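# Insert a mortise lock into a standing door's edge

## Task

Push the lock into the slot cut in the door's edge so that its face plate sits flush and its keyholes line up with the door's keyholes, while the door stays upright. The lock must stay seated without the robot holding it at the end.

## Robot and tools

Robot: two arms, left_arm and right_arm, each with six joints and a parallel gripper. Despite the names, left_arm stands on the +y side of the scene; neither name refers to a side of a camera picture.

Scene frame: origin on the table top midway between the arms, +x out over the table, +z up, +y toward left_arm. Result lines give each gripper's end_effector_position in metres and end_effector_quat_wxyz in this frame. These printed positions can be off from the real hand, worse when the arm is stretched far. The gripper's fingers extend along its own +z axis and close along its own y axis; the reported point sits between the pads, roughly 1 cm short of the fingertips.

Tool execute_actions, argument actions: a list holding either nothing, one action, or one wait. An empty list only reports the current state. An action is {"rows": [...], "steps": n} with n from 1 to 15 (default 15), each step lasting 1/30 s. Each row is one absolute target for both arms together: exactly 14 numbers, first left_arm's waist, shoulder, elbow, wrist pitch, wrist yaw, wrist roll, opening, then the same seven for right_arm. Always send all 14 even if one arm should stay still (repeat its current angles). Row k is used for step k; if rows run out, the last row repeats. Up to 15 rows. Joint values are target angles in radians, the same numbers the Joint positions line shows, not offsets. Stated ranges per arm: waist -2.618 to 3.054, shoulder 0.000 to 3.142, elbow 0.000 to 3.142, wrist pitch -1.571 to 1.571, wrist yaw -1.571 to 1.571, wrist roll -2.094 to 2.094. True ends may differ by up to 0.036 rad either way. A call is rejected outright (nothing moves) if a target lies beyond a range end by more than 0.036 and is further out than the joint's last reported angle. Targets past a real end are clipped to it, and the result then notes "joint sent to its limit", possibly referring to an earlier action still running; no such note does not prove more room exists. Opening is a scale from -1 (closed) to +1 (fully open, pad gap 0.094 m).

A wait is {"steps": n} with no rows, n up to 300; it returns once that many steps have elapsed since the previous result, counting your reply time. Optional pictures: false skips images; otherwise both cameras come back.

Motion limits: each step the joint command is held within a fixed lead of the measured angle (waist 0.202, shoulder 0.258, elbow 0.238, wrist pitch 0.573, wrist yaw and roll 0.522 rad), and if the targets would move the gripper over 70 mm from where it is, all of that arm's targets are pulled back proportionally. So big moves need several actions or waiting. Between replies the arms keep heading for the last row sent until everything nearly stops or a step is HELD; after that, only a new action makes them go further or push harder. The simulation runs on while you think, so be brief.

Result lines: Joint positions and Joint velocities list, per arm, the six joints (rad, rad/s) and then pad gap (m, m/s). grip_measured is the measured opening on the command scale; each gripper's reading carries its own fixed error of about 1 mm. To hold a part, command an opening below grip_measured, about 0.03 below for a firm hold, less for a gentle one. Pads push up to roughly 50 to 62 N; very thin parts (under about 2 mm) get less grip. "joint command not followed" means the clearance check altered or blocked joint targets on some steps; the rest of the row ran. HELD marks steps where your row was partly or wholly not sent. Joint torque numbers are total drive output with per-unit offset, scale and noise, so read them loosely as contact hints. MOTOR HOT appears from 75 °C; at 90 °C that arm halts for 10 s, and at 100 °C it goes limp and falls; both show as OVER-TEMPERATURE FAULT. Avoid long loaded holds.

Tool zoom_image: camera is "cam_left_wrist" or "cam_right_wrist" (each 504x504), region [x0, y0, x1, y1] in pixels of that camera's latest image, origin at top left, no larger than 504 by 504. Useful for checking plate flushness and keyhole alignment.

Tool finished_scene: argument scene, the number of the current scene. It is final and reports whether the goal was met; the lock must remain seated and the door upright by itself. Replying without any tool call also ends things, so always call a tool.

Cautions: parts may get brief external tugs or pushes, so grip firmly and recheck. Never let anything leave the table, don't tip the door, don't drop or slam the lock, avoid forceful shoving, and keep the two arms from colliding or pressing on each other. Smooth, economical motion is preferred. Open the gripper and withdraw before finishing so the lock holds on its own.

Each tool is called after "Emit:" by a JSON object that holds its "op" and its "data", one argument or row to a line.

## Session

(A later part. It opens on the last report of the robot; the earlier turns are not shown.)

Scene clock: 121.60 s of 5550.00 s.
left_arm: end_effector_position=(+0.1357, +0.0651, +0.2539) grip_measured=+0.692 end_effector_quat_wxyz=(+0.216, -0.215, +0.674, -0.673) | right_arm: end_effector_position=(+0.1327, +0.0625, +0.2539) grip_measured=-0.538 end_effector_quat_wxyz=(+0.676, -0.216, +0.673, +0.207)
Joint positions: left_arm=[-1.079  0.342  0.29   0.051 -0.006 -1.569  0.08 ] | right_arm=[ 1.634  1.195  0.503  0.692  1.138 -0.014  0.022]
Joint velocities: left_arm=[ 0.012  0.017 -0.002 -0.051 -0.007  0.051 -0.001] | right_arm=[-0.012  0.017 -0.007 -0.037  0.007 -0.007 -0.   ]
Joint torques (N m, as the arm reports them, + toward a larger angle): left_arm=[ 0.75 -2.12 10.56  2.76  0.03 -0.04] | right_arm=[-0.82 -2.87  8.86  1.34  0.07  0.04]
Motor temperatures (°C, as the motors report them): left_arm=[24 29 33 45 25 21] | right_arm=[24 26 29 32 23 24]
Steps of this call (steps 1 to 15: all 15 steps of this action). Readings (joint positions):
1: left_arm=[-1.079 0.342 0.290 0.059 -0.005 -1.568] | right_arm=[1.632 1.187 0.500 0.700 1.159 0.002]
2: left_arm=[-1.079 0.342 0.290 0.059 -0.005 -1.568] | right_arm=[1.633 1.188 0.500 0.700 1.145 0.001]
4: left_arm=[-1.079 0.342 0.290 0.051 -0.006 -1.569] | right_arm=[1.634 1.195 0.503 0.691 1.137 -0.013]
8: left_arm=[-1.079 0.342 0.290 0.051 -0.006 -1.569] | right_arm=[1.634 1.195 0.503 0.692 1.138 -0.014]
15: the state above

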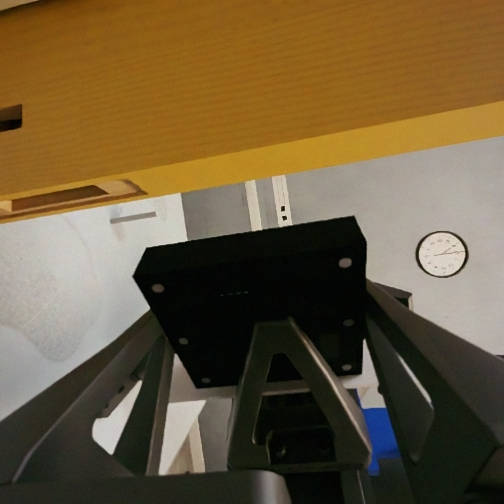

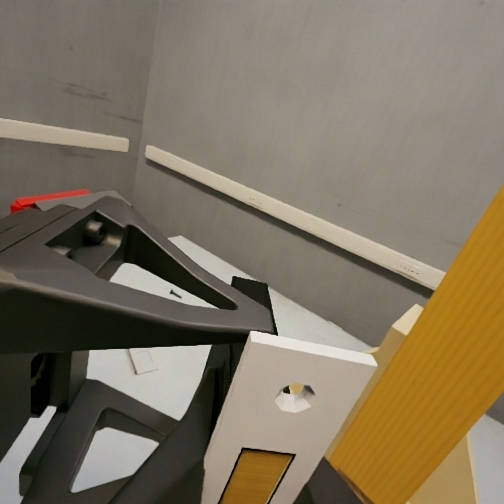

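Emit:
{"op": "execute_actions", "data": {
  "actions": [
    {"rows":[[-1.07,0.3,0.33,0.19,0,-1.57,0.65,1.64,1.20,0.53,0.70,1.14,0,0.3]]}
  ],
  "pictures": false
}}

Emit:
{"op": "execute_actions", "data": {
  "actions": [
    {"rows":[[-1.07,0.3,0.33,0.19,0,-1.57,0.65,1.92,1.14,0.49,0.68,1.42,0,0.3]]}
  ],
  "pictures": false
}}

Emit:
{"op": "execute_actions", "data": {
  "actions": [
    {"rows":[[-0.7,0.3,0.33,0.19,0.5,-1.57,0.65,1.92,0.4,0.35,0.0,1.42,0,0.3]]}
  ],
  "pictures": false
}}

Emit:
{"op": "execute_actions", "data": {
  "actions": [
    {"rows":[[-0.4,1.1,0.4,0.8,1.3,-1.57,0.65,1.6,0.4,0.35,0.0,1.42,0,0.3]]}
  ],
  "pictures": false
}}

Emit:
{"op": "execute_actions", "data": {
  "actions": [
    {"rows":[[-0.5,1.9,0.44,1.53,1.34,-1.57,0.65,1.6,0.4,0.35,0.0,1.42,0,0.3]]}
  ],
  "pictures": false
}}

Emit:
{"op": "execute_actions", "data": {
  "actions": [
    {"steps":30}
  ]
}}

Scene clock: 200.77 s of 5550.00 s.
left_arm: end_effector_position=(+0.1356, +0.0651, +0.2559) grip_measured=+0.692 end_effector_quat_wxyz=(+0.217, -0.214, +0.671, -0.676) | right_arm: end_effector_position=(+0.1327, +0.0625, +0.2551) grip_measured=+0.298 end_effector_quat_wxyz=(+0.676, -0.212, +0.673, +0.210)
Joint positions: left_arm=[-1.079  0.342  0.29   0.059 -0.006 -1.569  0.08 ] | right_arm=[ 1.634  1.195  0.503  0.7    1.138 -0.011  0.061]
Joint velocities: left_arm=[-0.012 -0.002  0.007 -0.022 -0.051 -0.066  0.   ] | right_arm=[-0.002  0.017 -0.002 -0.022 -0.037 -0.007 -0.001]
Joint torques (N m, as the arm reports them, + toward a larger angle): left_arm=[ 0.72 -2.12 10.54  2.65  0.02 -0.04] | right_arm=[ 0.71 -2.83  8.73  1.31  0.04  0.06]
Motor temperatures (°C, as the motors report them): left_arm=[24 28 35 61 25 21] | right_arm=[24 26 31 32 23 25]
Steps of this call (steps 1 to 15: the robot went on to your last target; steps 16 to 90: nothing new was sent; then 75.67 s passed at rest; steps 91 to 105: all 15 steps of this action). Readings (joint positions):
91: left_arm=[-1.079 0.342 0.290 0.051 -0.006 -1.569] | right_arm=[1.634 1.195 0.503 0.693 1.138 -0.013]
92: left_arm=[-1.079 0.342 0.290 0.052 -0.006 -1.569] | right_arm=[1.634 1.195 0.503 0.694 1.138 -0.013]
94: left_arm=[-1.079 0.342 0.290 0.055 -0.006 -1.569] | right_arm=[1.634 1.195 0.503 0.697 1.138 -0.012]
98: left_arm=[-1.079 0.342 0.290 0.058 -0.006 -1.569] | right_arm=[1.634 1.195 0.503 0.699 1.138 -0.011]
105: the state above

Scene clock: 201.27 s of 5550.00 s.
left_arm: end_effector_position=(+0.1329, +0.0645, +0.2590) grip_measured=+0.692 end_effector_quat_wxyz=(+0.213, -0.208, +0.669, -0.681) | right_arm: end_effector_position=(+0.0750, +0.0405, +0.2620) grip_measured=+0.299 end_effector_quat_wxyz=(+0.673, -0.207, +0.674, +0.225)
Joint positions: left_arm=[-1.079  0.334  0.29   0.064  0.009 -1.569  0.08 ] | right_arm=[ 1.914  1.158  0.502  0.693  1.404 -0.01   0.061]
Joint velocities: left_arm=[-0.007  0.012  0.002 -0.051  0.007  0.007  0.   ] | right_arm=[-0.002  0.007  0.002 -0.007  0.022 -0.037 -0.001]
Joint torques (N m, as the arm reports them, + toward a larger angle): left_arm=[ 0.72 -1.35 10.62  2.62 -0.12 -0.03] | right_arm=[ 0.59 -4.21  5.86  0.95  0.02  0.01]
Motor temperatures (°C, as the motors report them): left_arm=[24 28 35 61 25 21] | right_arm=[24 26 31 32 23 25]
Steps of this call (steps 1 to 15: all 15 steps of this action). Readings (joint positions):
1: left_arm=[-1.079 0.342 0.290 0.059 -0.006 -1.569] | right_arm=[1.666 1.192 0.503 0.698 1.189 -0.010]
2: left_arm=[-1.079 0.342 0.290 0.059 -0.006 -1.569] | right_arm=[1.733 1.183 0.502 0.694 1.239 -0.010]
4: left_arm=[-1.079 0.340 0.290 0.059 0.001 -1.569] | right_arm=[1.863 1.168 0.502 0.693 1.312 -0.010]
8: left_arm=[-1.079 0.334 0.290 0.064 0.009 -1.569] | right_arm=[1.914 1.158 0.502 0.693 1.374 -0.010]
15: the state above

Scene clock: 201.77 s of 5550.00 s.
left_arm: end_effector_position=(+0.1421, +0.0799, +0.2590) grip_measured=+0.692 end_effector_quat_wxyz=(+0.186, -0.175, +0.678, -0.689) | right_arm: end_effector_position=(+0.1292, -0.0701, +0.2704) grip_measured=+0.299 end_effector_quat_wxyz=(+0.675, -0.211, +0.675, +0.211)
Joint positions: left_arm=[-0.705  0.334  0.29   0.065  0.471 -1.569  0.08 ] | right_arm=[ 1.917  0.399  0.353  0.052  1.423 -0.006  0.061]
Joint velocities: left_arm=[-0.002  0.002  0.007 -0.022  0.168  0.022 -0.001] | right_arm=[-0.007 -0.012 -0.007 -0.198  0.051  0.007 -0.   ]
Joint torques (N m, as the arm reports them, + toward a larger angle): left_arm=[ 0.44 -1.33 10.46  2.56  0.05 -0.03] | right_arm=[ 0.3   1.67  6.6   0.93 -0.09  0.02]
Motor temperatures (°C, as the motors report them): left_arm=[24 28 35 61 25 21] | right_arm=[24 26 30 32 23 25]
Steps of this call (steps 1 to 15: all 15 steps of this action). Readings (joint positions):
1: left_arm=[-1.035 0.334 0.290 0.064 0.088 -1.569] | right_arm=[1.915 1.123 0.489 0.615 1.394 -0.008]
2: left_arm=[-0.964 0.334 0.290 0.064 0.186 -1.569] | right_arm=[1.917 1.051 0.452 0.510 1.392 -0.008]
4: left_arm=[-0.820 0.334 0.290 0.064 0.306 -1.569] | right_arm=[1.917 0.874 0.382 0.320 1.399 -0.008]
8: left_arm=[-0.705 0.334 0.290 0.064 0.390 -1.569] | right_arm=[1.917 0.523 0.353 0.129 1.407 -0.008]
15: the state above

Scene clock: 202.27 s of 5550.00 s.
left_arm: end_effector_position=(+0.1747, +0.0509, +0.2172) grip_measured=+0.692 end_effector_quat_wxyz=(-0.017, -0.049, +0.717, -0.696) | right_arm: end_effector_position=(+0.1808, -0.1101, +0.2673) grip_measured=+0.299 end_effector_quat_wxyz=(+0.699, -0.117, +0.699, +0.094)
Joint positions: left_arm=[-0.408  1.127  0.358  0.672  1.239 -1.572  0.08 ] | right_arm=[ 1.608  0.4    0.353  0.02   1.42  -0.006  0.061]
Joint velocities: left_arm=[ 0.007  0.002  0.012  0.432  0.315 -0.051  0.   ] | right_arm=[-0.002  0.002 -0.012 -0.037 -0.007 -0.022  0.   ]
Joint torques (N m, as the arm reports them, + toward a larger angle): left_arm=[ 0.61 -4.8   9.76  1.71  0.2   0.  ] | right_arm=[-0.78  1.51  6.59  0.92 -0.04 -0.01]
Motor temperatures (°C, as the motors report them): left_arm=[24 28 35 61 25 21] | right_arm=[24 26 30 32 23 25]
Steps of this call (steps 1 to 15: all 15 steps of this action). Readings (joint positions):
1: left_arm=[-0.665 0.374 0.291 0.117 0.556 -1.570] | right_arm=[1.880 0.399 0.353 0.045 1.414 -0.006]
2: left_arm=[-0.598 0.460 0.306 0.203 0.675 -1.570] | right_arm=[1.805 0.400 0.353 0.037 1.413 -0.006]
4: left_arm=[-0.467 0.656 0.344 0.389 0.875 -1.570] | right_arm=[1.665 0.400 0.353 0.030 1.416 -0.006]
8: left_arm=[-0.408 1.020 0.385 0.623 1.106 -1.570] | right_arm=[1.608 0.400 0.353 0.023 1.420 -0.006]
15: the state above

Scene clock: 202.77 s of 5550.00 s.
left_arm: end_effector_position=(+0.1829, +0.0129, +0.1131) grip_measured=+0.692 end_effector_quat_wxyz=(-0.101, +0.035, +0.713, -0.693) | right_arm: end_effector_position=(+0.1808, -0.1101, +0.2672) grip_measured=+0.299 end_effector_quat_wxyz=(+0.699, -0.117, +0.699, +0.093)
Joint positions: left_arm=[-0.506  1.932  0.412  1.417  1.378 -1.565  0.08 ] | right_arm=[ 1.608  0.4    0.353  0.019  1.42  -0.006  0.061]
Joint velocities: left_arm=[-0.012 -0.007  0.002  0.183 -0.037 -0.081 -0.001] | right_arm=[ 0.002 -0.007  0.002 -0.066  0.051 -0.037 -0.002]
Joint torques (N m, as the arm reports them, + toward a larger angle): left_arm=[ 0.57 -9.13  5.56  1.6  -0.28 -0.09] | right_arm=[-0.72  1.64  6.51  0.97  0.03 -0.01]
Motor temperatures (°C, as the motors report them): left_arm=[24 28 34 61 25 21] | right_arm=[24 26 30 32 23 25]
Steps of this call (steps 1 to 15: all 15 steps of this action). Readings (joint positions):
1: left_arm=[-0.421 1.171 0.360 0.760 1.258 -1.574] | right_arm=[1.608 0.400 0.353 0.020 1.420 -0.006]
2: left_arm=[-0.449 1.256 0.379 0.875 1.280 -1.573] | right_arm=[1.608 0.400 0.353 0.020 1.420 -0.006]
4: left_arm=[-0.488 1.447 0.413 1.089 1.303 -1.573] | right_arm=[1.608 0.400 0.353 0.019 1.420 -0.006]
8: left_arm=[-0.504 1.813 0.424 1.340 1.373 -1.568] | right_arm=[1.608 0.400 0.353 0.019 1.420 -0.006]
15: the state above

Scene clock: 203.77 s of 5550.00 s.
left_arm: end_effector_position=(+0.1844, +0.0125, +0.1174) grip_measured=+0.692 end_effector_quat_wxyz=(-0.084, +0.047, +0.710, -0.698) | right_arm: end_effector_position=(+0.1808, -0.1101, +0.2672) grip_measured=+0.299 end_effector_quat_wxyz=(+0.699, -0.117, +0.699, +0.093)
Joint positions: left_arm=[-0.506  1.932  0.412  1.459  1.372 -1.565  0.08 ] | right_arm=[ 1.608  0.4    0.353  0.019  1.42  -0.006  0.061]
Joint velocities: left_arm=[-0.012 -0.017  0.002 -0.037  0.007  0.022 -0.   ] | right_arm=[-0.007  0.002  0.012 -0.022  0.051  0.007 -0.001]
Joint torques (N m, as the arm reports them, + toward a larger angle): left_arm=[ 0.56 -9.11  5.56  1.67 -0.32 -0.07] | right_arm=[-0.69  1.43  6.72  0.93 -0.05 -0.01]
Motor temperatures (°C, as the motors report them): left_arm=[24 28 34 60 25 21] | right_arm=[24 26 30 32 23 25]
Steps of this call (steps 1 to 30: the robot went on to your last target). Readings (joint positions):
1: left_arm=[-0.506 1.932 0.412 1.426 1.377 -1.565] | right_arm=[1.608 0.400 0.353 0.019 1.420 -0.006]
2: left_arm=[-0.506 1.932 0.412 1.433 1.376 -1.565] | right_arm=[1.608 0.400 0.353 0.019 1.420 -0.006]
4: left_arm=[-0.506 1.932 0.412 1.443 1.374 -1.565] | right_arm=[1.608 0.400 0.353 0.019 1.420 -0.006]
8: left_arm=[-0.506 1.932 0.412 1.453 1.373 -1.565] | right_arm=[1.608 0.400 0.353 0.019 1.420 -0.006]
30: the state above
All arms were judged still, so your last target was given up. Only a new action makes them travel on or press farther. Fingers that are still opening or closing keep moving.

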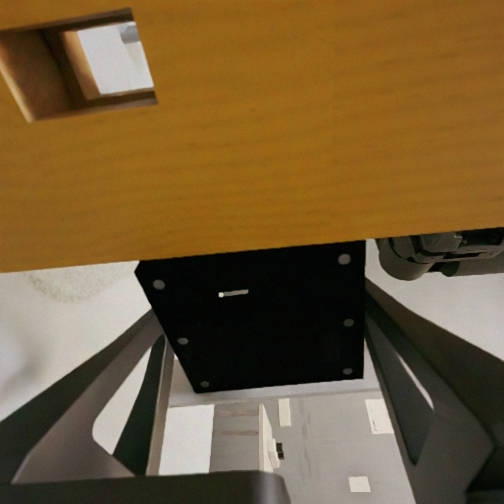

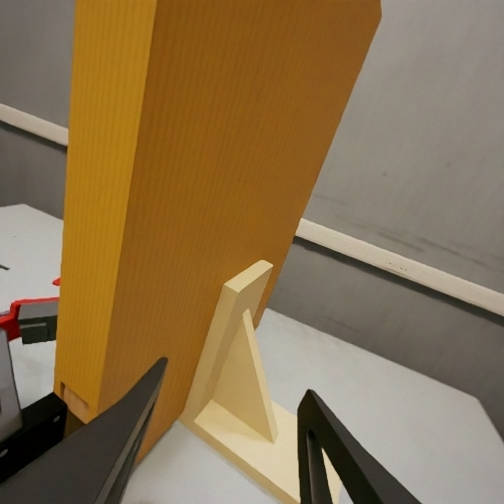

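Emit:
{"op": "execute_actions", "data": {
  "actions": [
    {"rows":[[-0.5,1.9,0.44,1.56,1.37,-1.57,0.65,2.0,0.6,0.35,0.1,1.5,0,1]]}
  ],
  "pictures": false
}}

Emit:
{"op": "execute_actions", "data": {
  "actions": [
    {"steps":15}
  ]
}}

Scene clock: 216.70 s of 5550.00 s.
left_arm: end_effector_position=(+0.1845, +0.0125, +0.1207) grip_measured=+0.692 end_effector_quat_wxyz=(-0.075, +0.056, +0.707, -0.701) | right_arm: end_effector_position=(+0.1064, -0.0460, +0.2532) grip_measured=+1.000 end_effector_quat_wxyz=(+0.684, -0.269, +0.659, +0.160)
Joint positions: left_arm=[-0.506  1.932  0.412  1.49   1.372 -1.568  0.08 ] | right_arm=[ 1.993  0.606  0.355  0.097  1.486 -0.004  0.094]
Joint velocities: left_arm=[ 0.017  0.007 -0.017 -0.051 -0.007  0.022  0.   ] | right_arm=[-0.012  0.007 -0.012  0.037  0.007 -0.007  0.   ]
Joint torques (N m, as the arm reports them, + toward a larger angle): left_arm=[ 0.55 -9.12  5.55  1.66 -0.03 -0.04] | right_arm=[ 0.74 -0.05  6.66  1.11  0.17 -0.01]
Motor temperatures (°C, as the motors report them): left_arm=[24 31 32 56 25 21] | right_arm=[24 26 29 31 23 25]
Steps of this call (steps 1 to 90: nothing new was sent; then 9.43 s passed at rest; steps 91 to 105: all 15 steps of this action). Readings (joint positions):
91: left_arm=[-0.506 1.932 0.412 1.462 1.372 -1.566] | right_arm=[1.645 0.426 0.353 0.037 1.448 -0.005]
92: left_arm=[-0.506 1.932 0.412 1.467 1.372 -1.566] | right_arm=[1.717 0.477 0.355 0.063 1.463 -0.004]
94: left_arm=[-0.506 1.932 0.412 1.477 1.372 -1.567] | right_arm=[1.871 0.570 0.355 0.073 1.468 -0.004]
98: left_arm=[-0.506 1.932 0.412 1.486 1.372 -1.568] | right_arm=[1.993 0.606 0.355 0.082 1.472 -0.004]
105: the state above

Scene clock: 217.20 s of 5550.00 s.
left_arm: end_effector_position=(+0.1845, +0.0125, +0.1208) grip_measured=+0.692 end_effector_quat_wxyz=(-0.075, +0.057, +0.707, -0.701) | right_arm: end_effector_position=(+0.1068, -0.0465, +0.2536) grip_measured=+1.000 end_effector_quat_wxyz=(+0.684, -0.266, +0.660, +0.160)
Joint positions: left_arm=[-0.506  1.932  0.412  1.491  1.372 -1.568  0.08 ] | right_arm=[ 1.993  0.606  0.355  0.1    1.489 -0.004  0.094]
Joint velocities: left_arm=[-0.007 -0.032  0.002  0.007 -0.007 -0.007 -0.001] | right_arm=[-0.007 -0.002 -0.007 -0.051  0.11   0.037  0.   ]
Joint torques (N m, as the arm reports them, + toward a larger angle): left_arm=[ 0.54 -9.13  5.57  1.64 -0.03 -0.05] | right_arm=[0.52 0.06 6.39 1.09 0.13 0.01]
Motor temperatures (°C, as the motors report them): left_arm=[24 31 32 56 25 21] | right_arm=[24 26 29 31 23 25]
Steps of this call (steps 1 to 15: the robot went on to your last target). Readings (joint positions):
1: left_arm=[-0.506 1.932 0.412 1.490 1.372 -1.568] | right_arm=[1.993 0.606 0.355 0.097 1.487 -0.004]
2: left_arm=[-0.506 1.932 0.412 1.490 1.372 -1.568] | right_arm=[1.993 0.606 0.355 0.098 1.487 -0.004]
4: left_arm=[-0.506 1.932 0.412 1.491 1.372 -1.568] | right_arm=[1.993 0.606 0.355 0.099 1.488 -0.004]
8: left_arm=[-0.506 1.932 0.412 1.491 1.372 -1.568] | right_arm=[1.993 0.606 0.355 0.100 1.489 -0.004]
15: the state above
All arms were judged still, so your last target was given up. Only a new action makes them travel on or press farther. Fingers that are still opening or closing keep moving.

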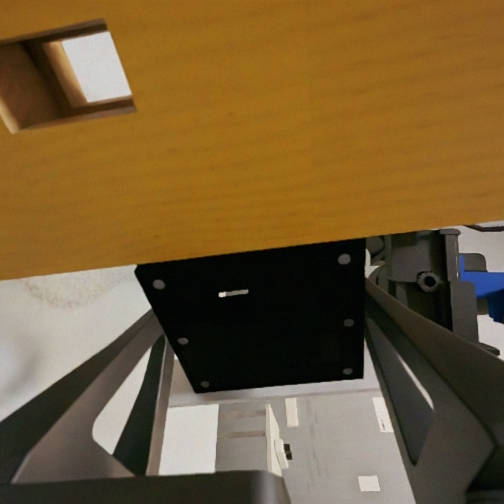

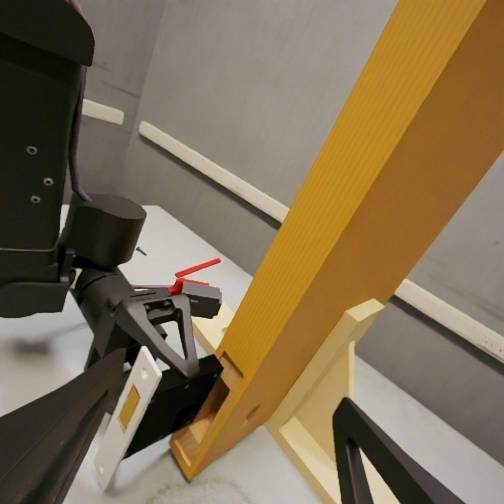

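Emit:
{"op": "zoom_image", "data": {
  "camera": "cam_right_wrist",
  "region": [80,260,320,500]
}}

Region (80, 260, 320, 500) of cam_right_wrist's 504x504 image, scaled by 2.100, with more detail than that image has.

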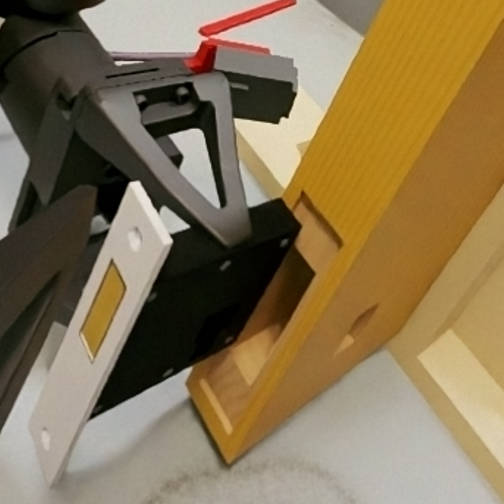

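Emit:
{"op": "execute_actions", "data": {
  "actions": [
    {"rows":[[-0.47,1.98,0.56,1.52,1.40,-1.57,0.63,2.0,0.6,0.35,0.1,1.5,0,1]]}
  ],
  "pictures": false
}}

Emit:
{"op": "execute_actions", "data": {
  "actions": [
    {"rows":[[-0.435,2.05,0.69,1.48,1.43,-1.57,0.63,2.0,0.6,0.35,0.1,1.5,0,1]]}
  ]
}}

Scene clock: 239.43 s of 5550.00 s.
left_arm: end_effector_position=(+0.1899, +0.0109, +0.1214) grip_measured=+0.692 end_effector_quat_wxyz=(-0.100, +0.101, +0.700, -0.700) | right_arm: end_effector_position=(+0.1068, -0.0465, +0.2536) grip_measured=+1.000 end_effector_quat_wxyz=(+0.684, -0.266, +0.660, +0.160)
Joint positions: left_arm=[-0.495  1.987  0.506  1.48   1.482 -1.568  0.08 ] | right_arm=[ 1.993  0.606  0.355  0.1    1.489 -0.004  0.094]
Joint velocities: left_arm=[-0.002 -0.007  0.012  0.007 -0.007  0.007  0.   ] | right_arm=[ 0.007 -0.007  0.017 -0.022 -0.037 -0.051  0.   ]
Joint torques (N m, as the arm reports them, + toward a larger angle): left_arm=[ 2.1  -7.45  7.67  1.3  -0.86 -0.04] | right_arm=[ 0.84  0.08  6.57  1.12  0.09 -0.02]
Motor temperatures (°C, as the motors report them): left_arm=[24 33 30 53 25 21] | right_arm=[24 25 29 31 23 25]
Steps of this call (steps 1 to 90: nothing new was sent; then 18.73 s passed at rest; steps 91 to 105: all 15 steps of this action). Readings (joint positions):
91: left_arm=[-0.503 1.941 0.428 1.491 1.386 -1.568] | right_arm=[1.993 0.606 0.355 0.100 1.489 -0.004]
92: left_arm=[-0.501 1.959 0.456 1.490 1.420 -1.563] | right_arm=[1.993 0.606 0.355 0.100 1.489 -0.004]
94: left_arm=[-0.498 1.980 0.491 1.487 1.464 -1.566] | right_arm=[1.993 0.606 0.355 0.100 1.489 -0.004]
98: left_arm=[-0.495 1.987 0.506 1.480 1.481 -1.568] | right_arm=[1.993 0.606 0.355 0.100 1.489 -0.004]
105: the state above

Scene clock: 239.93 s of 5550.00 s.
left_arm: end_effector_position=(+0.2171, +0.0111, +0.1206) grip_measured=+0.692 end_effector_quat_wxyz=(-0.110, +0.113, +0.698, -0.699) | right_arm: end_effector_position=(+0.1068, -0.0465, +0.2536) grip_measured=+1.000 end_effector_quat_wxyz=(+0.684, -0.266, +0.660, +0.160)
Joint positions: left_arm=[-0.461  2.057  0.638  1.441  1.548 -1.588  0.08 ] | right_arm=[ 1.993  0.606  0.355  0.1    1.489 -0.004  0.094]
Joint velocities: left_arm=[-0.017  0.022 -0.022 -0.066  0.037 -0.022  0.   ] | right_arm=[-0.002  0.017 -0.017 -0.066  0.007  0.007  0.   ]
Joint torques (N m, as the arm reports them, + toward a larger angle): left_arm=[ 2.24 -8.34  7.73  1.25 -1.25  0.18] | right_arm=[ 0.5   0.14  6.42  1.12  0.16 -0.04]
Motor temperatures (°C, as the motors report them): left_arm=[24 33 31 53 25 21] | right_arm=[24 25 29 31 23 25]
Steps of this call (steps 1 to 15: all 15 steps of this action). Readings (joint positions):
1: left_arm=[-0.491 1.998 0.526 1.477 1.503 -1.571] | right_arm=[1.993 0.606 0.355 0.100 1.489 -0.004]
2: left_arm=[-0.486 2.018 0.559 1.472 1.549 -1.577] | right_arm=[1.993 0.606 0.355 0.100 1.489 -0.004]
4: left_arm=[-0.483 2.040 0.599 1.463 1.581 -1.586] | right_arm=[1.993 0.606 0.355 0.100 1.489 -0.004]
8: left_arm=[-0.469 2.056 0.634 1.447 1.570 -1.588] | right_arm=[1.993 0.606 0.355 0.100 1.489 -0.004]
15: the state above

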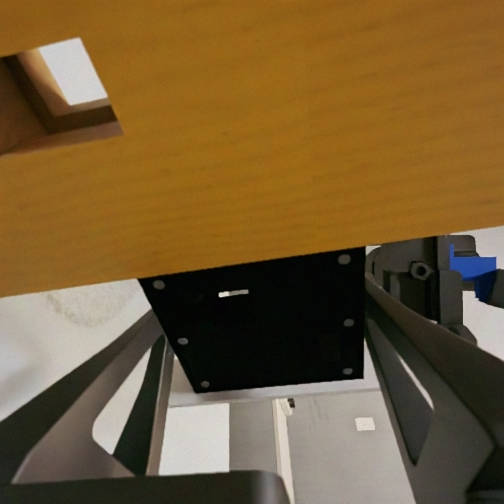

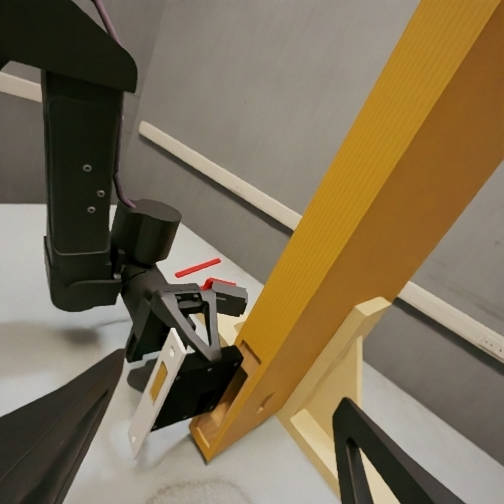

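Emit:
{"op": "execute_actions", "data": {
  "actions": [
    {"rows":[[-0.40,2.12,0.85,1.38,1.36,-1.57,0.63,2.0,0.6,0.35,0.1,1.5,0,1]]}
  ],
  "pictures": false
}}

Emit:
{"op": "execute_actions", "data": {
  "actions": [
    {"rows":[[-0.47,2.10,0.66,1.49,1.40,-1.57,0.63,1.9,0.6,0.35,0.1,1.5,0,1]]}
  ],
  "pictures": false
}}

Emit:
{"op": "execute_actions", "data": {
  "actions": [
    {"rows":[[-0.47,2.17,0.66,1.57,1.40,-1.57,0.63,1.9,0.6,0.35,0.1,1.5,0,1]]}
  ]
}}

Emit:
{"op": "zoom_image", "data": {
  "camera": "cam_right_wrist",
  "region": [80,260,320,500]
}}

Scene clock: 253.47 s of 5550.00 s.
left_arm: end_effector_position=(+0.2847, +0.0077, +0.1207) grip_measured=+0.692 end_effector_quat_wxyz=(-0.057, +0.059, +0.704, -0.706) | right_arm: end_effector_position=(+0.1068, -0.0465, +0.2536) grip_measured=+1.000 end_effector_quat_wxyz=(+0.684, -0.266, +0.660, +0.160)
Joint positions: left_arm=[-0.413  2.132  0.805  1.347  1.443 -1.587  0.08 ] | right_arm=[ 1.993  0.606  0.355  0.1    1.489 -0.004  0.094]
Joint velocities: left_arm=[-0.012  0.007  0.002 -0.066 -0.007 -0.081 -0.   ] | right_arm=[-0.002 -0.007  0.007 -0.066  0.037  0.037  0.   ]
Joint torques (N m, as the arm reports them, + toward a larger angle): left_arm=[ 1.23 -9.96  7.66  1.26 -0.87  0.15] | right_arm=[ 0.68 -0.1   6.36  1.09  0.13  0.01]
Motor temperatures (°C, as the motors report them): left_arm=[24 33 31 50 26 22] | right_arm=[24 25 29 31 23 25]
Steps of this call (steps 1 to 15: the robot went on to your last target; steps 16 to 90: nothing new was sent; then 10.03 s passed at rest; steps 91 to 105: all 15 steps of this action). Readings (joint positions):
91: left_arm=[-0.458 2.067 0.659 1.433 1.563 -1.589] | right_arm=[1.993 0.606 0.355 0.100 1.489 -0.004]
92: left_arm=[-0.458 2.081 0.684 1.424 1.579 -1.590] | right_arm=[1.993 0.606 0.355 0.100 1.489 -0.004]
94: left_arm=[-0.458 2.105 0.734 1.402 1.578 -1.593] | right_arm=[1.993 0.606 0.355 0.100 1.489 -0.004]
98: left_arm=[-0.435 2.131 0.795 1.363 1.520 -1.592] | right_arm=[1.993 0.606 0.355 0.100 1.489 -0.004]
105: the state above

Scene clock: 253.97 s of 5550.00 s.
left_arm: end_effector_position=(+0.2386, +0.0019, +0.0978) grip_measured=+0.692 end_effector_quat_wxyz=(-0.090, +0.041, +0.710, -0.698) | right_arm: end_effector_position=(+0.1244, -0.0544, +0.2537) grip_measured=+1.000 end_effector_quat_wxyz=(+0.691, -0.237, +0.671, +0.130)
Joint positions: left_arm=[-0.472  2.126  0.642  1.421  1.407 -1.579  0.08 ] | right_arm=[ 1.908  0.606  0.355  0.101  1.492 -0.004  0.094]
Joint velocities: left_arm=[-0.007  0.002 -0.002 -0.007 -0.051  0.022 -0.002] | right_arm=[-0.007  0.007 -0.007 -0.022  0.022 -0.081  0.   ]
Joint torques (N m, as the arm reports them, + toward a larger angle): left_arm=[  0.18 -10.35   4.96   1.58  -0.05   0.08] | right_arm=[-0.88  0.05  6.64  1.12  0.09  0.  ]
Motor temperatures (°C, as the motors report them): left_arm=[24 33 31 50 26 22] | right_arm=[24 25 29 31 23 25]
Steps of this call (steps 1 to 15: all 15 steps of this action). Readings (joint positions):
1: left_arm=[-0.418 2.131 0.784 1.364 1.429 -1.585] | right_arm=[1.977 0.606 0.355 0.100 1.488 -0.004]
2: left_arm=[-0.425 2.127 0.747 1.387 1.412 -1.584] | right_arm=[1.947 0.606 0.355 0.100 1.488 -0.004]
4: left_arm=[-0.448 2.126 0.679 1.400 1.410 -1.582] | right_arm=[1.914 0.606 0.355 0.101 1.491 -0.004]
8: left_arm=[-0.472 2.126 0.642 1.403 1.414 -1.581] | right_arm=[1.908 0.606 0.355 0.101 1.492 -0.004]
15: the state above

Scene clock: 254.47 s of 5550.00 s.
left_arm: end_effector_position=(+0.2378, +0.0022, +0.0866) grip_measured=+0.692 end_effector_quat_wxyz=(-0.084, +0.047, +0.708, -0.699) | right_arm: end_effector_position=(+0.1244, -0.0544, +0.2537) grip_measured=+1.000 end_effector_quat_wxyz=(+0.691, -0.237, +0.671, +0.130)
Joint positions: left_arm=[-0.472  2.185  0.642  1.497  1.405 -1.579  0.08 ] | right_arm=[ 1.908  0.606  0.355  0.101  1.492 -0.004  0.094]
Joint velocities: left_arm=[-0.002 -0.007 -0.017 -0.051 -0.051 -0.007 -0.001] | right_arm=[ 0.012  0.007 -0.007 -0.022  0.022 -0.066  0.   ]
Joint torques (N m, as the arm reports them, + toward a larger angle): left_arm=[ 0.24 -9.47  4.61  1.6  -0.06  0.06] | right_arm=[-0.95 -0.05  6.58  1.09  0.12 -0.03]
Motor temperatures (°C, as the motors report them): left_arm=[24 33 31 50 26 22] | right_arm=[24 25 29 31 23 25]
joint sent to its limit (left arm) — the command would take joint 4 (wrist pitch) past its upper limit, so that joint was sent only as far as its limit.
Steps of this call (steps 1 to 15: all 15 steps of this action). Readings (joint positions):
1: left_arm=[-0.472 2.134 0.642 1.438 1.406 -1.579] | right_arm=[1.908 0.606 0.355 0.101 1.492 -0.004]
2: left_arm=[-0.472 2.145 0.642 1.457 1.405 -1.579] | right_arm=[1.908 0.606 0.355 0.101 1.492 -0.004]
4: left_arm=[-0.472 2.169 0.642 1.473 1.405 -1.579] | right_arm=[1.908 0.606 0.355 0.101 1.492 -0.004]
8: left_arm=[-0.472 2.185 0.642 1.480 1.405 -1.579] | right_arm=[1.908 0.606 0.355 0.101 1.492 -0.004]
15: the state above

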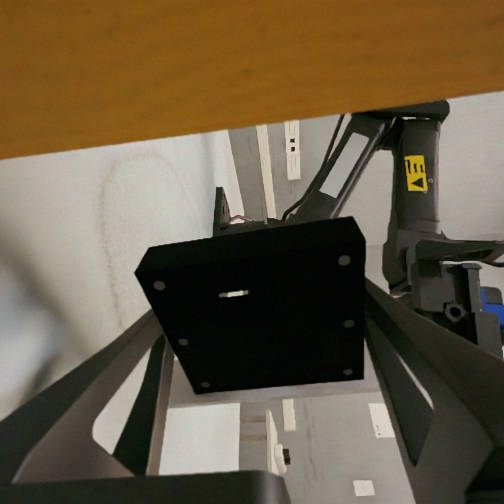

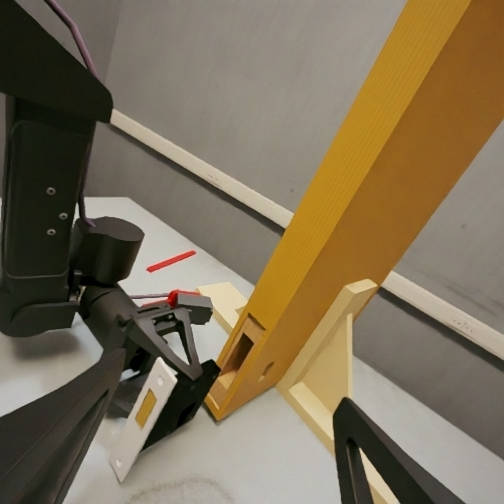

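Region (80, 260, 320, 500) of cam_right_wrist's 504x504 image, scaled by 2.100, with more detail than that image has.

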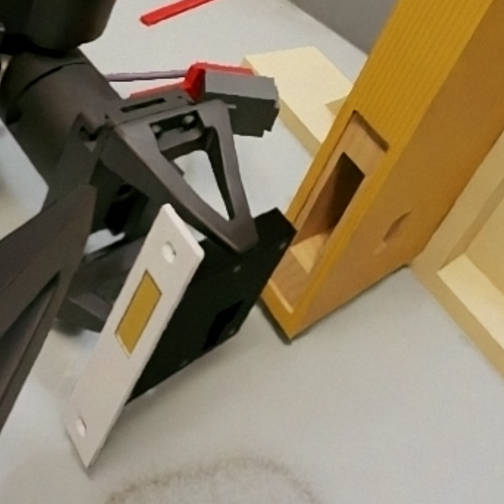

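Emit:
{"op": "execute_actions", "data": {
  "actions": [
    {"rows":[[-0.45,2.14,0.75,1.47,1.36,-1.57,0.63,1.2,0.8,1.3,-1.2,0,0,1]]}
  ],
  "pictures": false
}}

Emit:
{"op": "execute_actions", "data": {
  "actions": [
    {"rows":[[-0.45,2.14,0.75,1.47,1.36,-1.57,0.63,0.75,1.35,1.5,-1.5,0,0.7,1]]}
  ],
  "pictures": false
}}

Emit:
{"op": "execute_actions", "data": {
  "actions": [
    {"steps":25}
  ]
}}

Scene clock: 264.80 s of 5550.00 s.
left_arm: end_effector_position=(+0.2675, -0.0010, +0.0942) grip_measured=+0.692 end_effector_quat_wxyz=(-0.059, +0.033, +0.708, -0.702) | right_arm: end_effector_position=(+0.1109, -0.0403, +0.3486) grip_measured=+1.000 end_effector_quat_wxyz=(+0.429, -0.502, +0.712, +0.238)
Joint positions: left_arm=[-0.456  2.185  0.724  1.431  1.368 -1.578  0.08 ] | right_arm=[ 1.208  0.796  1.3   -1.057  0.169 -0.003  0.094]
Joint velocities: left_arm=[ 0.017  0.017  0.007 -0.007  0.037 -0.022  0.   ] | right_arm=[ 0.002 -0.173  0.11  -0.505 -1.106 -0.022  0.   ]
Joint torques (N m, as the arm reports them, + toward a larger angle): left_arm=[  0.45 -12.59   5.7    1.41  -0.13   0.07] | right_arm=[-0.76  1.71  5.22  1.05 -0.03 -0.05]
Motor temperatures (°C, as the motors report them): left_arm=[24 34 30 50 26 22] | right_arm=[24 25 29 30 23 25]
joint sent to its limit (left arm) — the command would take joint 4 (wrist pitch) past its upper limit, so that joint was sent only as far as its limit.
Steps of this call (steps 1 to 15: the robot went on to your last target; steps 16 to 90: nothing new was sent; then 6.83 s passed at rest; steps 91 to 105: all 15 steps of this action). Readings (joint positions):
91: left_arm=[-0.471 2.185 0.652 1.490 1.407 -1.578] | right_arm=[1.868 0.630 0.395 0.003 1.414 -0.001]
92: left_arm=[-0.470 2.185 0.670 1.471 1.403 -1.578] | right_arm=[1.791 0.689 0.468 -0.113 1.312 -0.001]
94: left_arm=[-0.465 2.185 0.705 1.456 1.388 -1.578] | right_arm=[1.640 0.785 0.626 -0.333 1.100 -0.002]
98: left_arm=[-0.456 2.185 0.724 1.446 1.368 -1.578] | right_arm=[1.335 0.820 0.935 -0.763 0.682 -0.003]
105: the state above

Scene clock: 265.30 s of 5550.00 s.
left_arm: end_effector_position=(+0.2675, -0.0009, +0.0939) grip_measured=+0.692 end_effector_quat_wxyz=(-0.060, +0.033, +0.709, -0.702) | right_arm: end_effector_position=(+0.1954, -0.0577, +0.2188) grip_measured=+1.000 end_effector_quat_wxyz=(+0.080, -0.101, +0.989, +0.068)
Joint positions: left_arm=[-0.456  2.185  0.724  1.428  1.368 -1.578  0.08 ] | right_arm=[ 0.756  1.386  1.484 -1.458  0.012  0.663  0.094]
Joint velocities: left_arm=[ 0.007 -0.022 -0.007 -0.022 -0.022 -0.037 -0.002] | right_arm=[-0.002 -0.335 -0.007 -0.198 -0.037  0.271  0.   ]
Joint torques (N m, as the arm reports them, + toward a larger angle): left_arm=[  0.53 -12.62   5.71   1.4   -0.08   0.07] | right_arm=[-0.55 -5.64  7.2   0.53 -0.05  0.05]
Motor temperatures (°C, as the motors report them): left_arm=[24 34 30 50 26 22] | right_arm=[24 25 29 30 23 25]
Steps of this call (steps 1 to 15: all 15 steps of this action). Readings (joint positions):
1: left_arm=[-0.456 2.185 0.724 1.430 1.368 -1.578] | right_arm=[1.168 0.827 1.346 -1.144 0.119 0.078]
2: left_arm=[-0.456 2.185 0.724 1.430 1.368 -1.578] | right_arm=[1.091 0.887 1.413 -1.231 0.094 0.177]
4: left_arm=[-0.456 2.185 0.724 1.429 1.368 -1.578] | right_arm=[0.939 1.028 1.495 -1.304 0.059 0.360]
8: left_arm=[-0.456 2.185 0.724 1.429 1.368 -1.578] | right_arm=[0.770 1.317 1.507 -1.377 0.037 0.552]
15: the state above

Scene clock: 266.13 s of 5550.00 s.
left_arm: end_effector_position=(+0.2675, -0.0009, +0.0939) grip_measured=+0.692 end_effector_quat_wxyz=(-0.060, +0.033, +0.709, -0.702) | right_arm: end_effector_position=(+0.1880, -0.0644, +0.2230) grip_measured=+1.000 end_effector_quat_wxyz=(+0.075, -0.087, +0.991, +0.070)
Joint positions: left_arm=[-0.456  2.185  0.724  1.428  1.368 -1.578  0.08 ] | right_arm=[ 0.756  1.362  1.484 -1.488  0.006  0.692  0.094]
Joint velocities: left_arm=[-0.002  0.012 -0.002 -0.007 -0.051  0.022  0.   ] | right_arm=[-0.012  0.002  0.002 -0.051 -0.051  0.007  0.   ]
Joint torques (N m, as the arm reports them, + toward a larger angle): left_arm=[  0.5  -12.62   5.71   1.4   -0.09   0.06] | right_arm=[-0.67 -4.72  6.93  0.4  -0.08  0.03]
Motor temperatures (°C, as the motors report them): left_arm=[24 34 30 49 26 22] | right_arm=[24 25 29 30 23 25]
Steps of this call (steps 1 to 25: the robot went on to your last target). Readings (joint positions):
1: left_arm=[-0.456 2.185 0.724 1.428 1.368 -1.578] | right_arm=[0.756 1.376 1.484 -1.465 0.011 0.669]
2: left_arm=[-0.456 2.185 0.724 1.428 1.368 -1.578] | right_arm=[0.756 1.368 1.484 -1.472 0.010 0.673]
4: left_arm=[-0.456 2.185 0.724 1.428 1.368 -1.578] | right_arm=[0.756 1.362 1.484 -1.481 0.009 0.680]
8: left_arm=[-0.456 2.185 0.724 1.428 1.368 -1.578] | right_arm=[0.756 1.362 1.484 -1.486 0.007 0.687]
25: the state above

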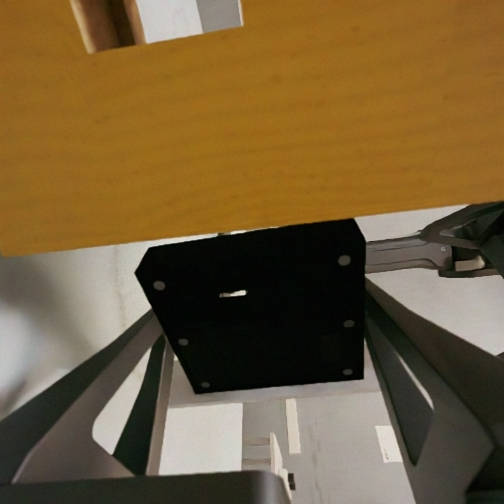

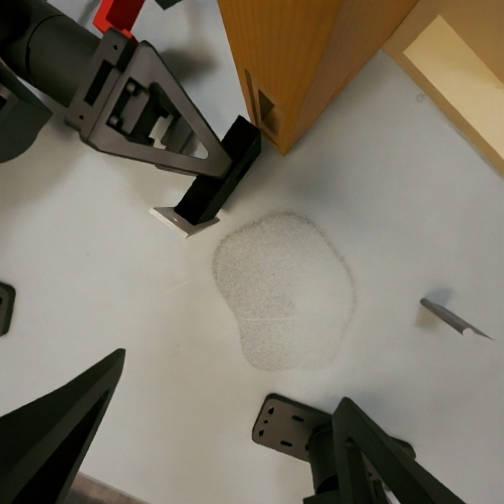

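Emit:
{"op": "execute_actions", "data": {
  "actions": [
    {"rows":[[-0.405,2.17,0.75,1.52,1.545,-1.57,0.63,0.75,1.35,1.5,-1.5,0,0.7,1]]}
  ],
  "pictures": false
}}

Emit:
{"op": "execute_actions", "data": {
  "actions": [
    {"rows":[[-0.405,2.21,0.85,1.46,1.545,-1.57,0.63,0.75,1.35,1.5,-1.5,0,0.7,1]]}
  ]
}}

Emit:
{"op": "zoom_image", "data": {
  "camera": "cam_right_wrist",
  "region": [150,40,350,240]
}}

Scene clock: 290.73 s of 5550.00 s.
left_arm: end_effector_position=(+0.2528, +0.0177, +0.0975) grip_measured=+0.692 end_effector_quat_wxyz=(-0.088, +0.084, +0.702, -0.702) | right_arm: end_effector_position=(+0.1880, -0.0644, +0.2230) grip_measured=+1.000 end_effector_quat_wxyz=(+0.074, -0.087, +0.991, +0.070)
Joint positions: left_arm=[-0.408  2.185  0.724  1.461  1.528 -1.578  0.08 ] | right_arm=[ 0.756  1.362  1.484 -1.488  0.005  0.692  0.094]
Joint velocities: left_arm=[-0.027  0.007  0.002  0.037  0.022 -0.051  0.001] | right_arm=[ 0.002  0.007  0.012 -0.007  0.007 -0.007  0.   ]
Joint torques (N m, as the arm reports them, + toward a larger angle): left_arm=[ 0.32 -9.83  5.54  1.44  0.06  0.07] | right_arm=[-0.67 -4.73  7.15  0.46 -0.08  0.07]
Motor temperatures (°C, as the motors report them): left_arm=[24 39 30 48 25 21] | right_arm=[24 27 29 28 23 25]
Steps of this call (steps 1 to 15: the robot went on to your last target; steps 16 to 90: nothing new was sent; then 21.10 s passed at rest; steps 91 to 105: all 15 steps of this action). Readings (joint positions):
91: left_arm=[-0.451 2.185 0.724 1.430 1.387 -1.578] | right_arm=[0.756 1.362 1.484 -1.488 0.005 0.692]
92: left_arm=[-0.442 2.185 0.724 1.435 1.419 -1.578] | right_arm=[0.756 1.362 1.484 -1.488 0.005 0.692]
94: left_arm=[-0.422 2.185 0.724 1.443 1.463 -1.578] | right_arm=[0.756 1.362 1.484 -1.488 0.005 0.692]
98: left_arm=[-0.408 2.185 0.724 1.454 1.503 -1.578] | right_arm=[0.756 1.362 1.484 -1.488 0.005 0.692]
105: the state above

Scene clock: 291.23 s of 5550.00 s.
left_arm: end_effector_position=(+0.2717, +0.0122, +0.1000) grip_measured=+0.692 end_effector_quat_wxyz=(-0.081, +0.099, +0.700, -0.703) | right_arm: end_effector_position=(+0.1880, -0.0644, +0.2230) grip_measured=+1.000 end_effector_quat_wxyz=(+0.074, -0.087, +0.991, +0.070)
Joint positions: left_arm=[-0.408  2.221  0.821  1.433  1.54  -1.578  0.08 ] | right_arm=[ 0.756  1.362  1.484 -1.488  0.005  0.692  0.094]
Joint velocities: left_arm=[-0.002 -0.007 -0.012 -0.037  0.066 -0.007  0.   ] | right_arm=[-0.002  0.002  0.007 -0.095  0.007  0.007  0.   ]
Joint torques (N m, as the arm reports them, + toward a larger angle): left_arm=[  0.29 -10.03   6.02   1.18   0.     0.07] | right_arm=[-0.69 -4.84  6.96  0.46 -0.06  0.06]
Motor temperatures (°C, as the motors report them): left_arm=[24 38 30 48 25 21] | right_arm=[24 27 29 28 23 25]
Steps of this call (steps 1 to 15: all 15 steps of this action). Readings (joint positions):
1: left_arm=[-0.408 2.191 0.738 1.459 1.538 -1.578] | right_arm=[0.756 1.362 1.484 -1.488 0.005 0.692]
2: left_arm=[-0.408 2.203 0.764 1.454 1.546 -1.578] | right_arm=[0.756 1.362 1.484 -1.488 0.005 0.692]
4: left_arm=[-0.408 2.219 0.807 1.443 1.542 -1.578] | right_arm=[0.756 1.362 1.484 -1.488 0.005 0.692]
8: left_arm=[-0.408 2.221 0.821 1.438 1.540 -1.578] | right_arm=[0.756 1.362 1.484 -1.488 0.005 0.692]
15: the state above

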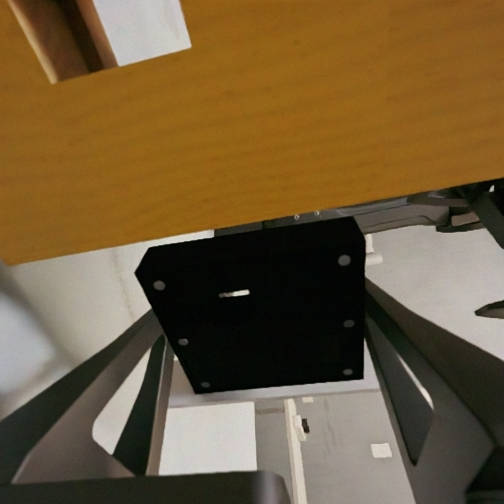

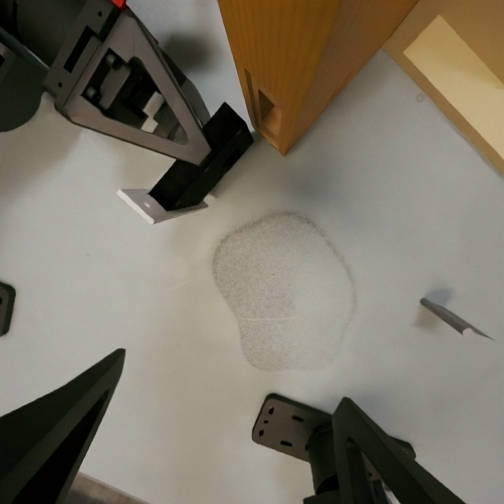

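Region (150, 40, 350, 240) of cam_right_wrist's 504x504 image, scaled by 2.520, with more detail than that image has.

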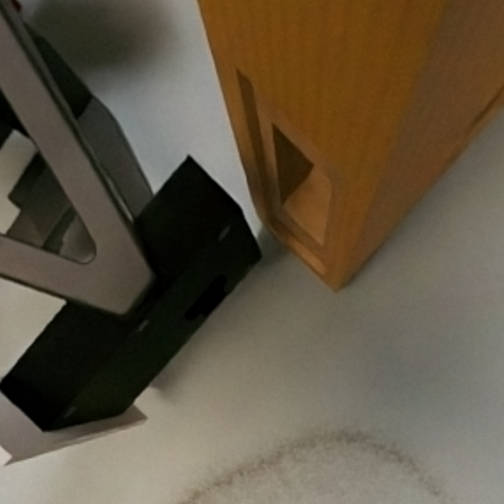

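Emit:
{"op": "execute_actions", "data": {
  "actions": [
    {"rows":[[-0.44,2.25,0.87,1.45,1.53,-1.57,0.63,0.75,1.35,1.5,-1.5,0,0.7,1]]}
  ]
}}

Emit:
{"op": "zoom_image", "data": {
  "camera": "cam_right_wrist",
  "region": [150,40,350,240]
}}

Scene clock: 303.50 s of 5550.00 s.
left_arm: end_effector_position=(+0.2677, +0.0037, +0.0864) grip_measured=+0.692 end_effector_quat_wxyz=(-0.104, +0.092, +0.701, -0.699) | right_arm: end_effector_position=(+0.1880, -0.0644, +0.2230) grip_measured=+1.000 end_effector_quat_wxyz=(+0.074, -0.087, +0.991, +0.070)
Joint positions: left_arm=[-0.434  2.267  0.838  1.418  1.537 -1.578  0.08 ] | right_arm=[ 0.756  1.362  1.484 -1.488  0.005  0.692  0.094]
Joint velocities: left_arm=[-0.007 -0.007 -0.002  0.007  0.037 -0.037 -0.   ] | right_arm=[-0.007  0.007 -0.012  0.022 -0.037 -0.022  0.   ]
Joint torques (N m, as the arm reports them, + toward a larger angle): left_arm=[ -0.49 -10.76   6.15   1.2   -0.09   0.07] | right_arm=[-0.65 -4.79  7.24  0.46 -0.07  0.03]
Motor temperatures (°C, as the motors report them): left_arm=[24 37 30 46 25 21] | right_arm=[24 27 29 28 23 25]
Steps of this call (steps 1 to 15: the robot went on to your last target; steps 16 to 90: nothing new was sent; then 8.77 s passed at rest; steps 91 to 105: all 15 steps of this action). Readings (joint positions):
91: left_arm=[-0.410 2.226 0.824 1.433 1.541 -1.578] | right_arm=[0.756 1.362 1.484 -1.488 0.005 0.692]
92: left_arm=[-0.414 2.235 0.831 1.432 1.540 -1.578] | right_arm=[0.756 1.362 1.484 -1.488 0.005 0.692]
94: left_arm=[-0.425 2.252 0.838 1.429 1.538 -1.578] | right_arm=[0.756 1.362 1.484 -1.488 0.005 0.692]
98: left_arm=[-0.434 2.267 0.838 1.419 1.538 -1.578] | right_arm=[0.756 1.362 1.484 -1.488 0.005 0.692]
105: the state above

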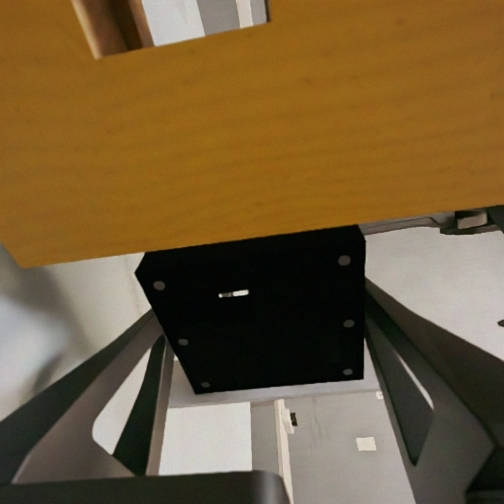

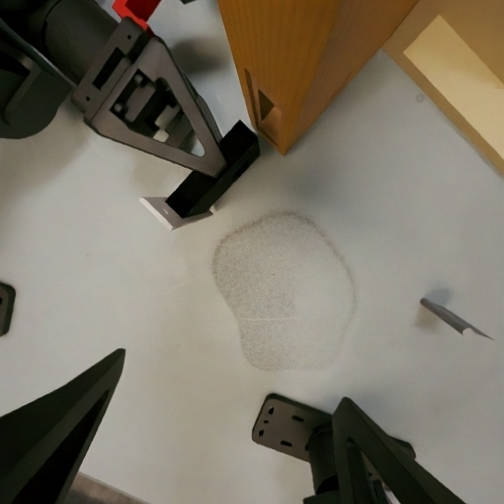

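Region (150, 40, 350, 240) of cam_right_wrist's 504x504 image, scaled by 2.520, with more detail than that image has.

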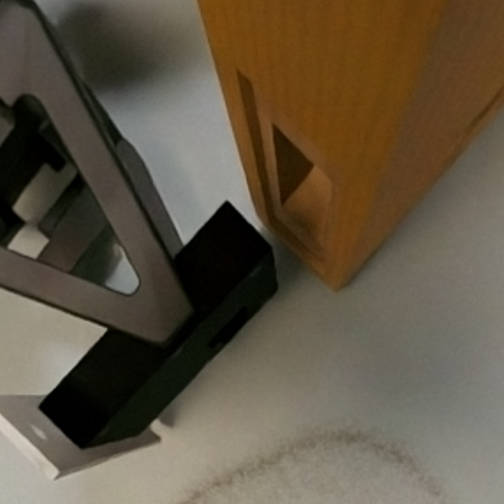

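Emit:
{"op": "execute_actions", "data": {
  "actions": [
    {"rows":[[-0.412,2.27,0.935,1.415,1.565,-1.57,0.63,0.75,1.35,1.5,-1.5,0,0.7,1]]}
  ]
}}

Emit:
{"op": "zoom_image", "data": {
  "camera": "cam_right_wrist",
  "region": [150,40,350,240]
}}

Scene clock: 309.63 s of 5550.00 s.
left_arm: end_effector_position=(+0.2827, +0.0043, +0.0901) grip_measured=+0.692 end_effector_quat_wxyz=(-0.098, +0.100, +0.700, -0.700) | right_arm: end_effector_position=(+0.1880, -0.0644, +0.2230) grip_measured=+1.000 end_effector_quat_wxyz=(+0.074, -0.087, +0.991, +0.070)
Joint positions: left_arm=[-0.42   2.283  0.904  1.389  1.555 -1.578  0.08 ] | right_arm=[ 0.756  1.362  1.484 -1.488  0.005  0.692  0.094]
Joint velocities: left_arm=[-0.002  0.012 -0.007 -0.066 -0.037 -0.022  0.   ] | right_arm=[-0.007 -0.012 -0.002  0.037  0.037  0.037  0.   ]
Joint torques (N m, as the arm reports them, + toward a larger angle): left_arm=[  0.63 -10.77   6.35   1.14   0.08   0.07] | right_arm=[-0.68 -4.84  7.1   0.48 -0.08  0.05]
Motor temperatures (°C, as the motors report them): left_arm=[24 37 30 46 25 21] | right_arm=[24 27 29 27 23 25]
Steps of this call (steps 1 to 15: the robot went on to your last target; steps 16 to 90: nothing new was sent; then 2.63 s passed at rest; steps 91 to 105: all 15 steps of this action). Readings (joint positions):
91: left_arm=[-0.433 2.270 0.847 1.414 1.545 -1.578] | right_arm=[0.756 1.362 1.484 -1.488 0.005 0.692]
92: left_arm=[-0.432 2.276 0.865 1.408 1.552 -1.578] | right_arm=[0.756 1.362 1.484 -1.488 0.005 0.692]
94: left_arm=[-0.427 2.283 0.893 1.398 1.553 -1.578] | right_arm=[0.756 1.362 1.484 -1.488 0.005 0.692]
98: left_arm=[-0.420 2.283 0.904 1.394 1.554 -1.578] | right_arm=[0.756 1.362 1.484 -1.488 0.005 0.692]
105: the state above

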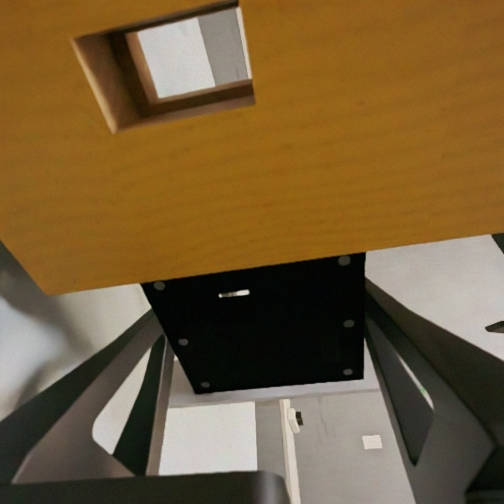

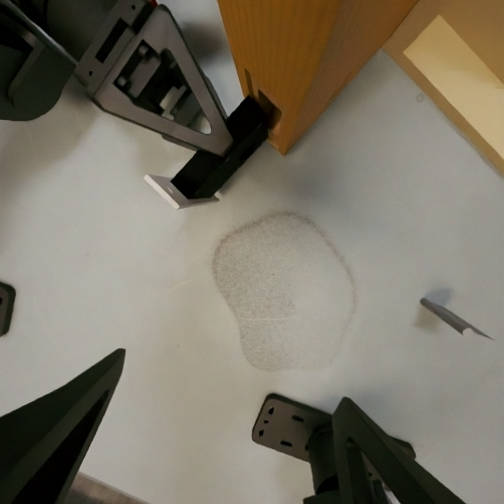

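Region (150, 40, 350, 240) of cam_right_wrist's 504x504 image, scaled by 2.520, with more detail than that image has.

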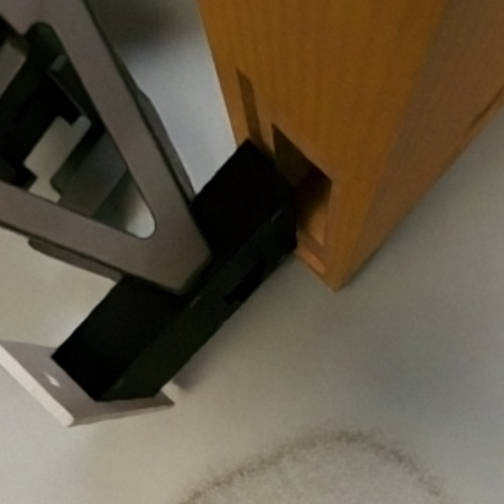

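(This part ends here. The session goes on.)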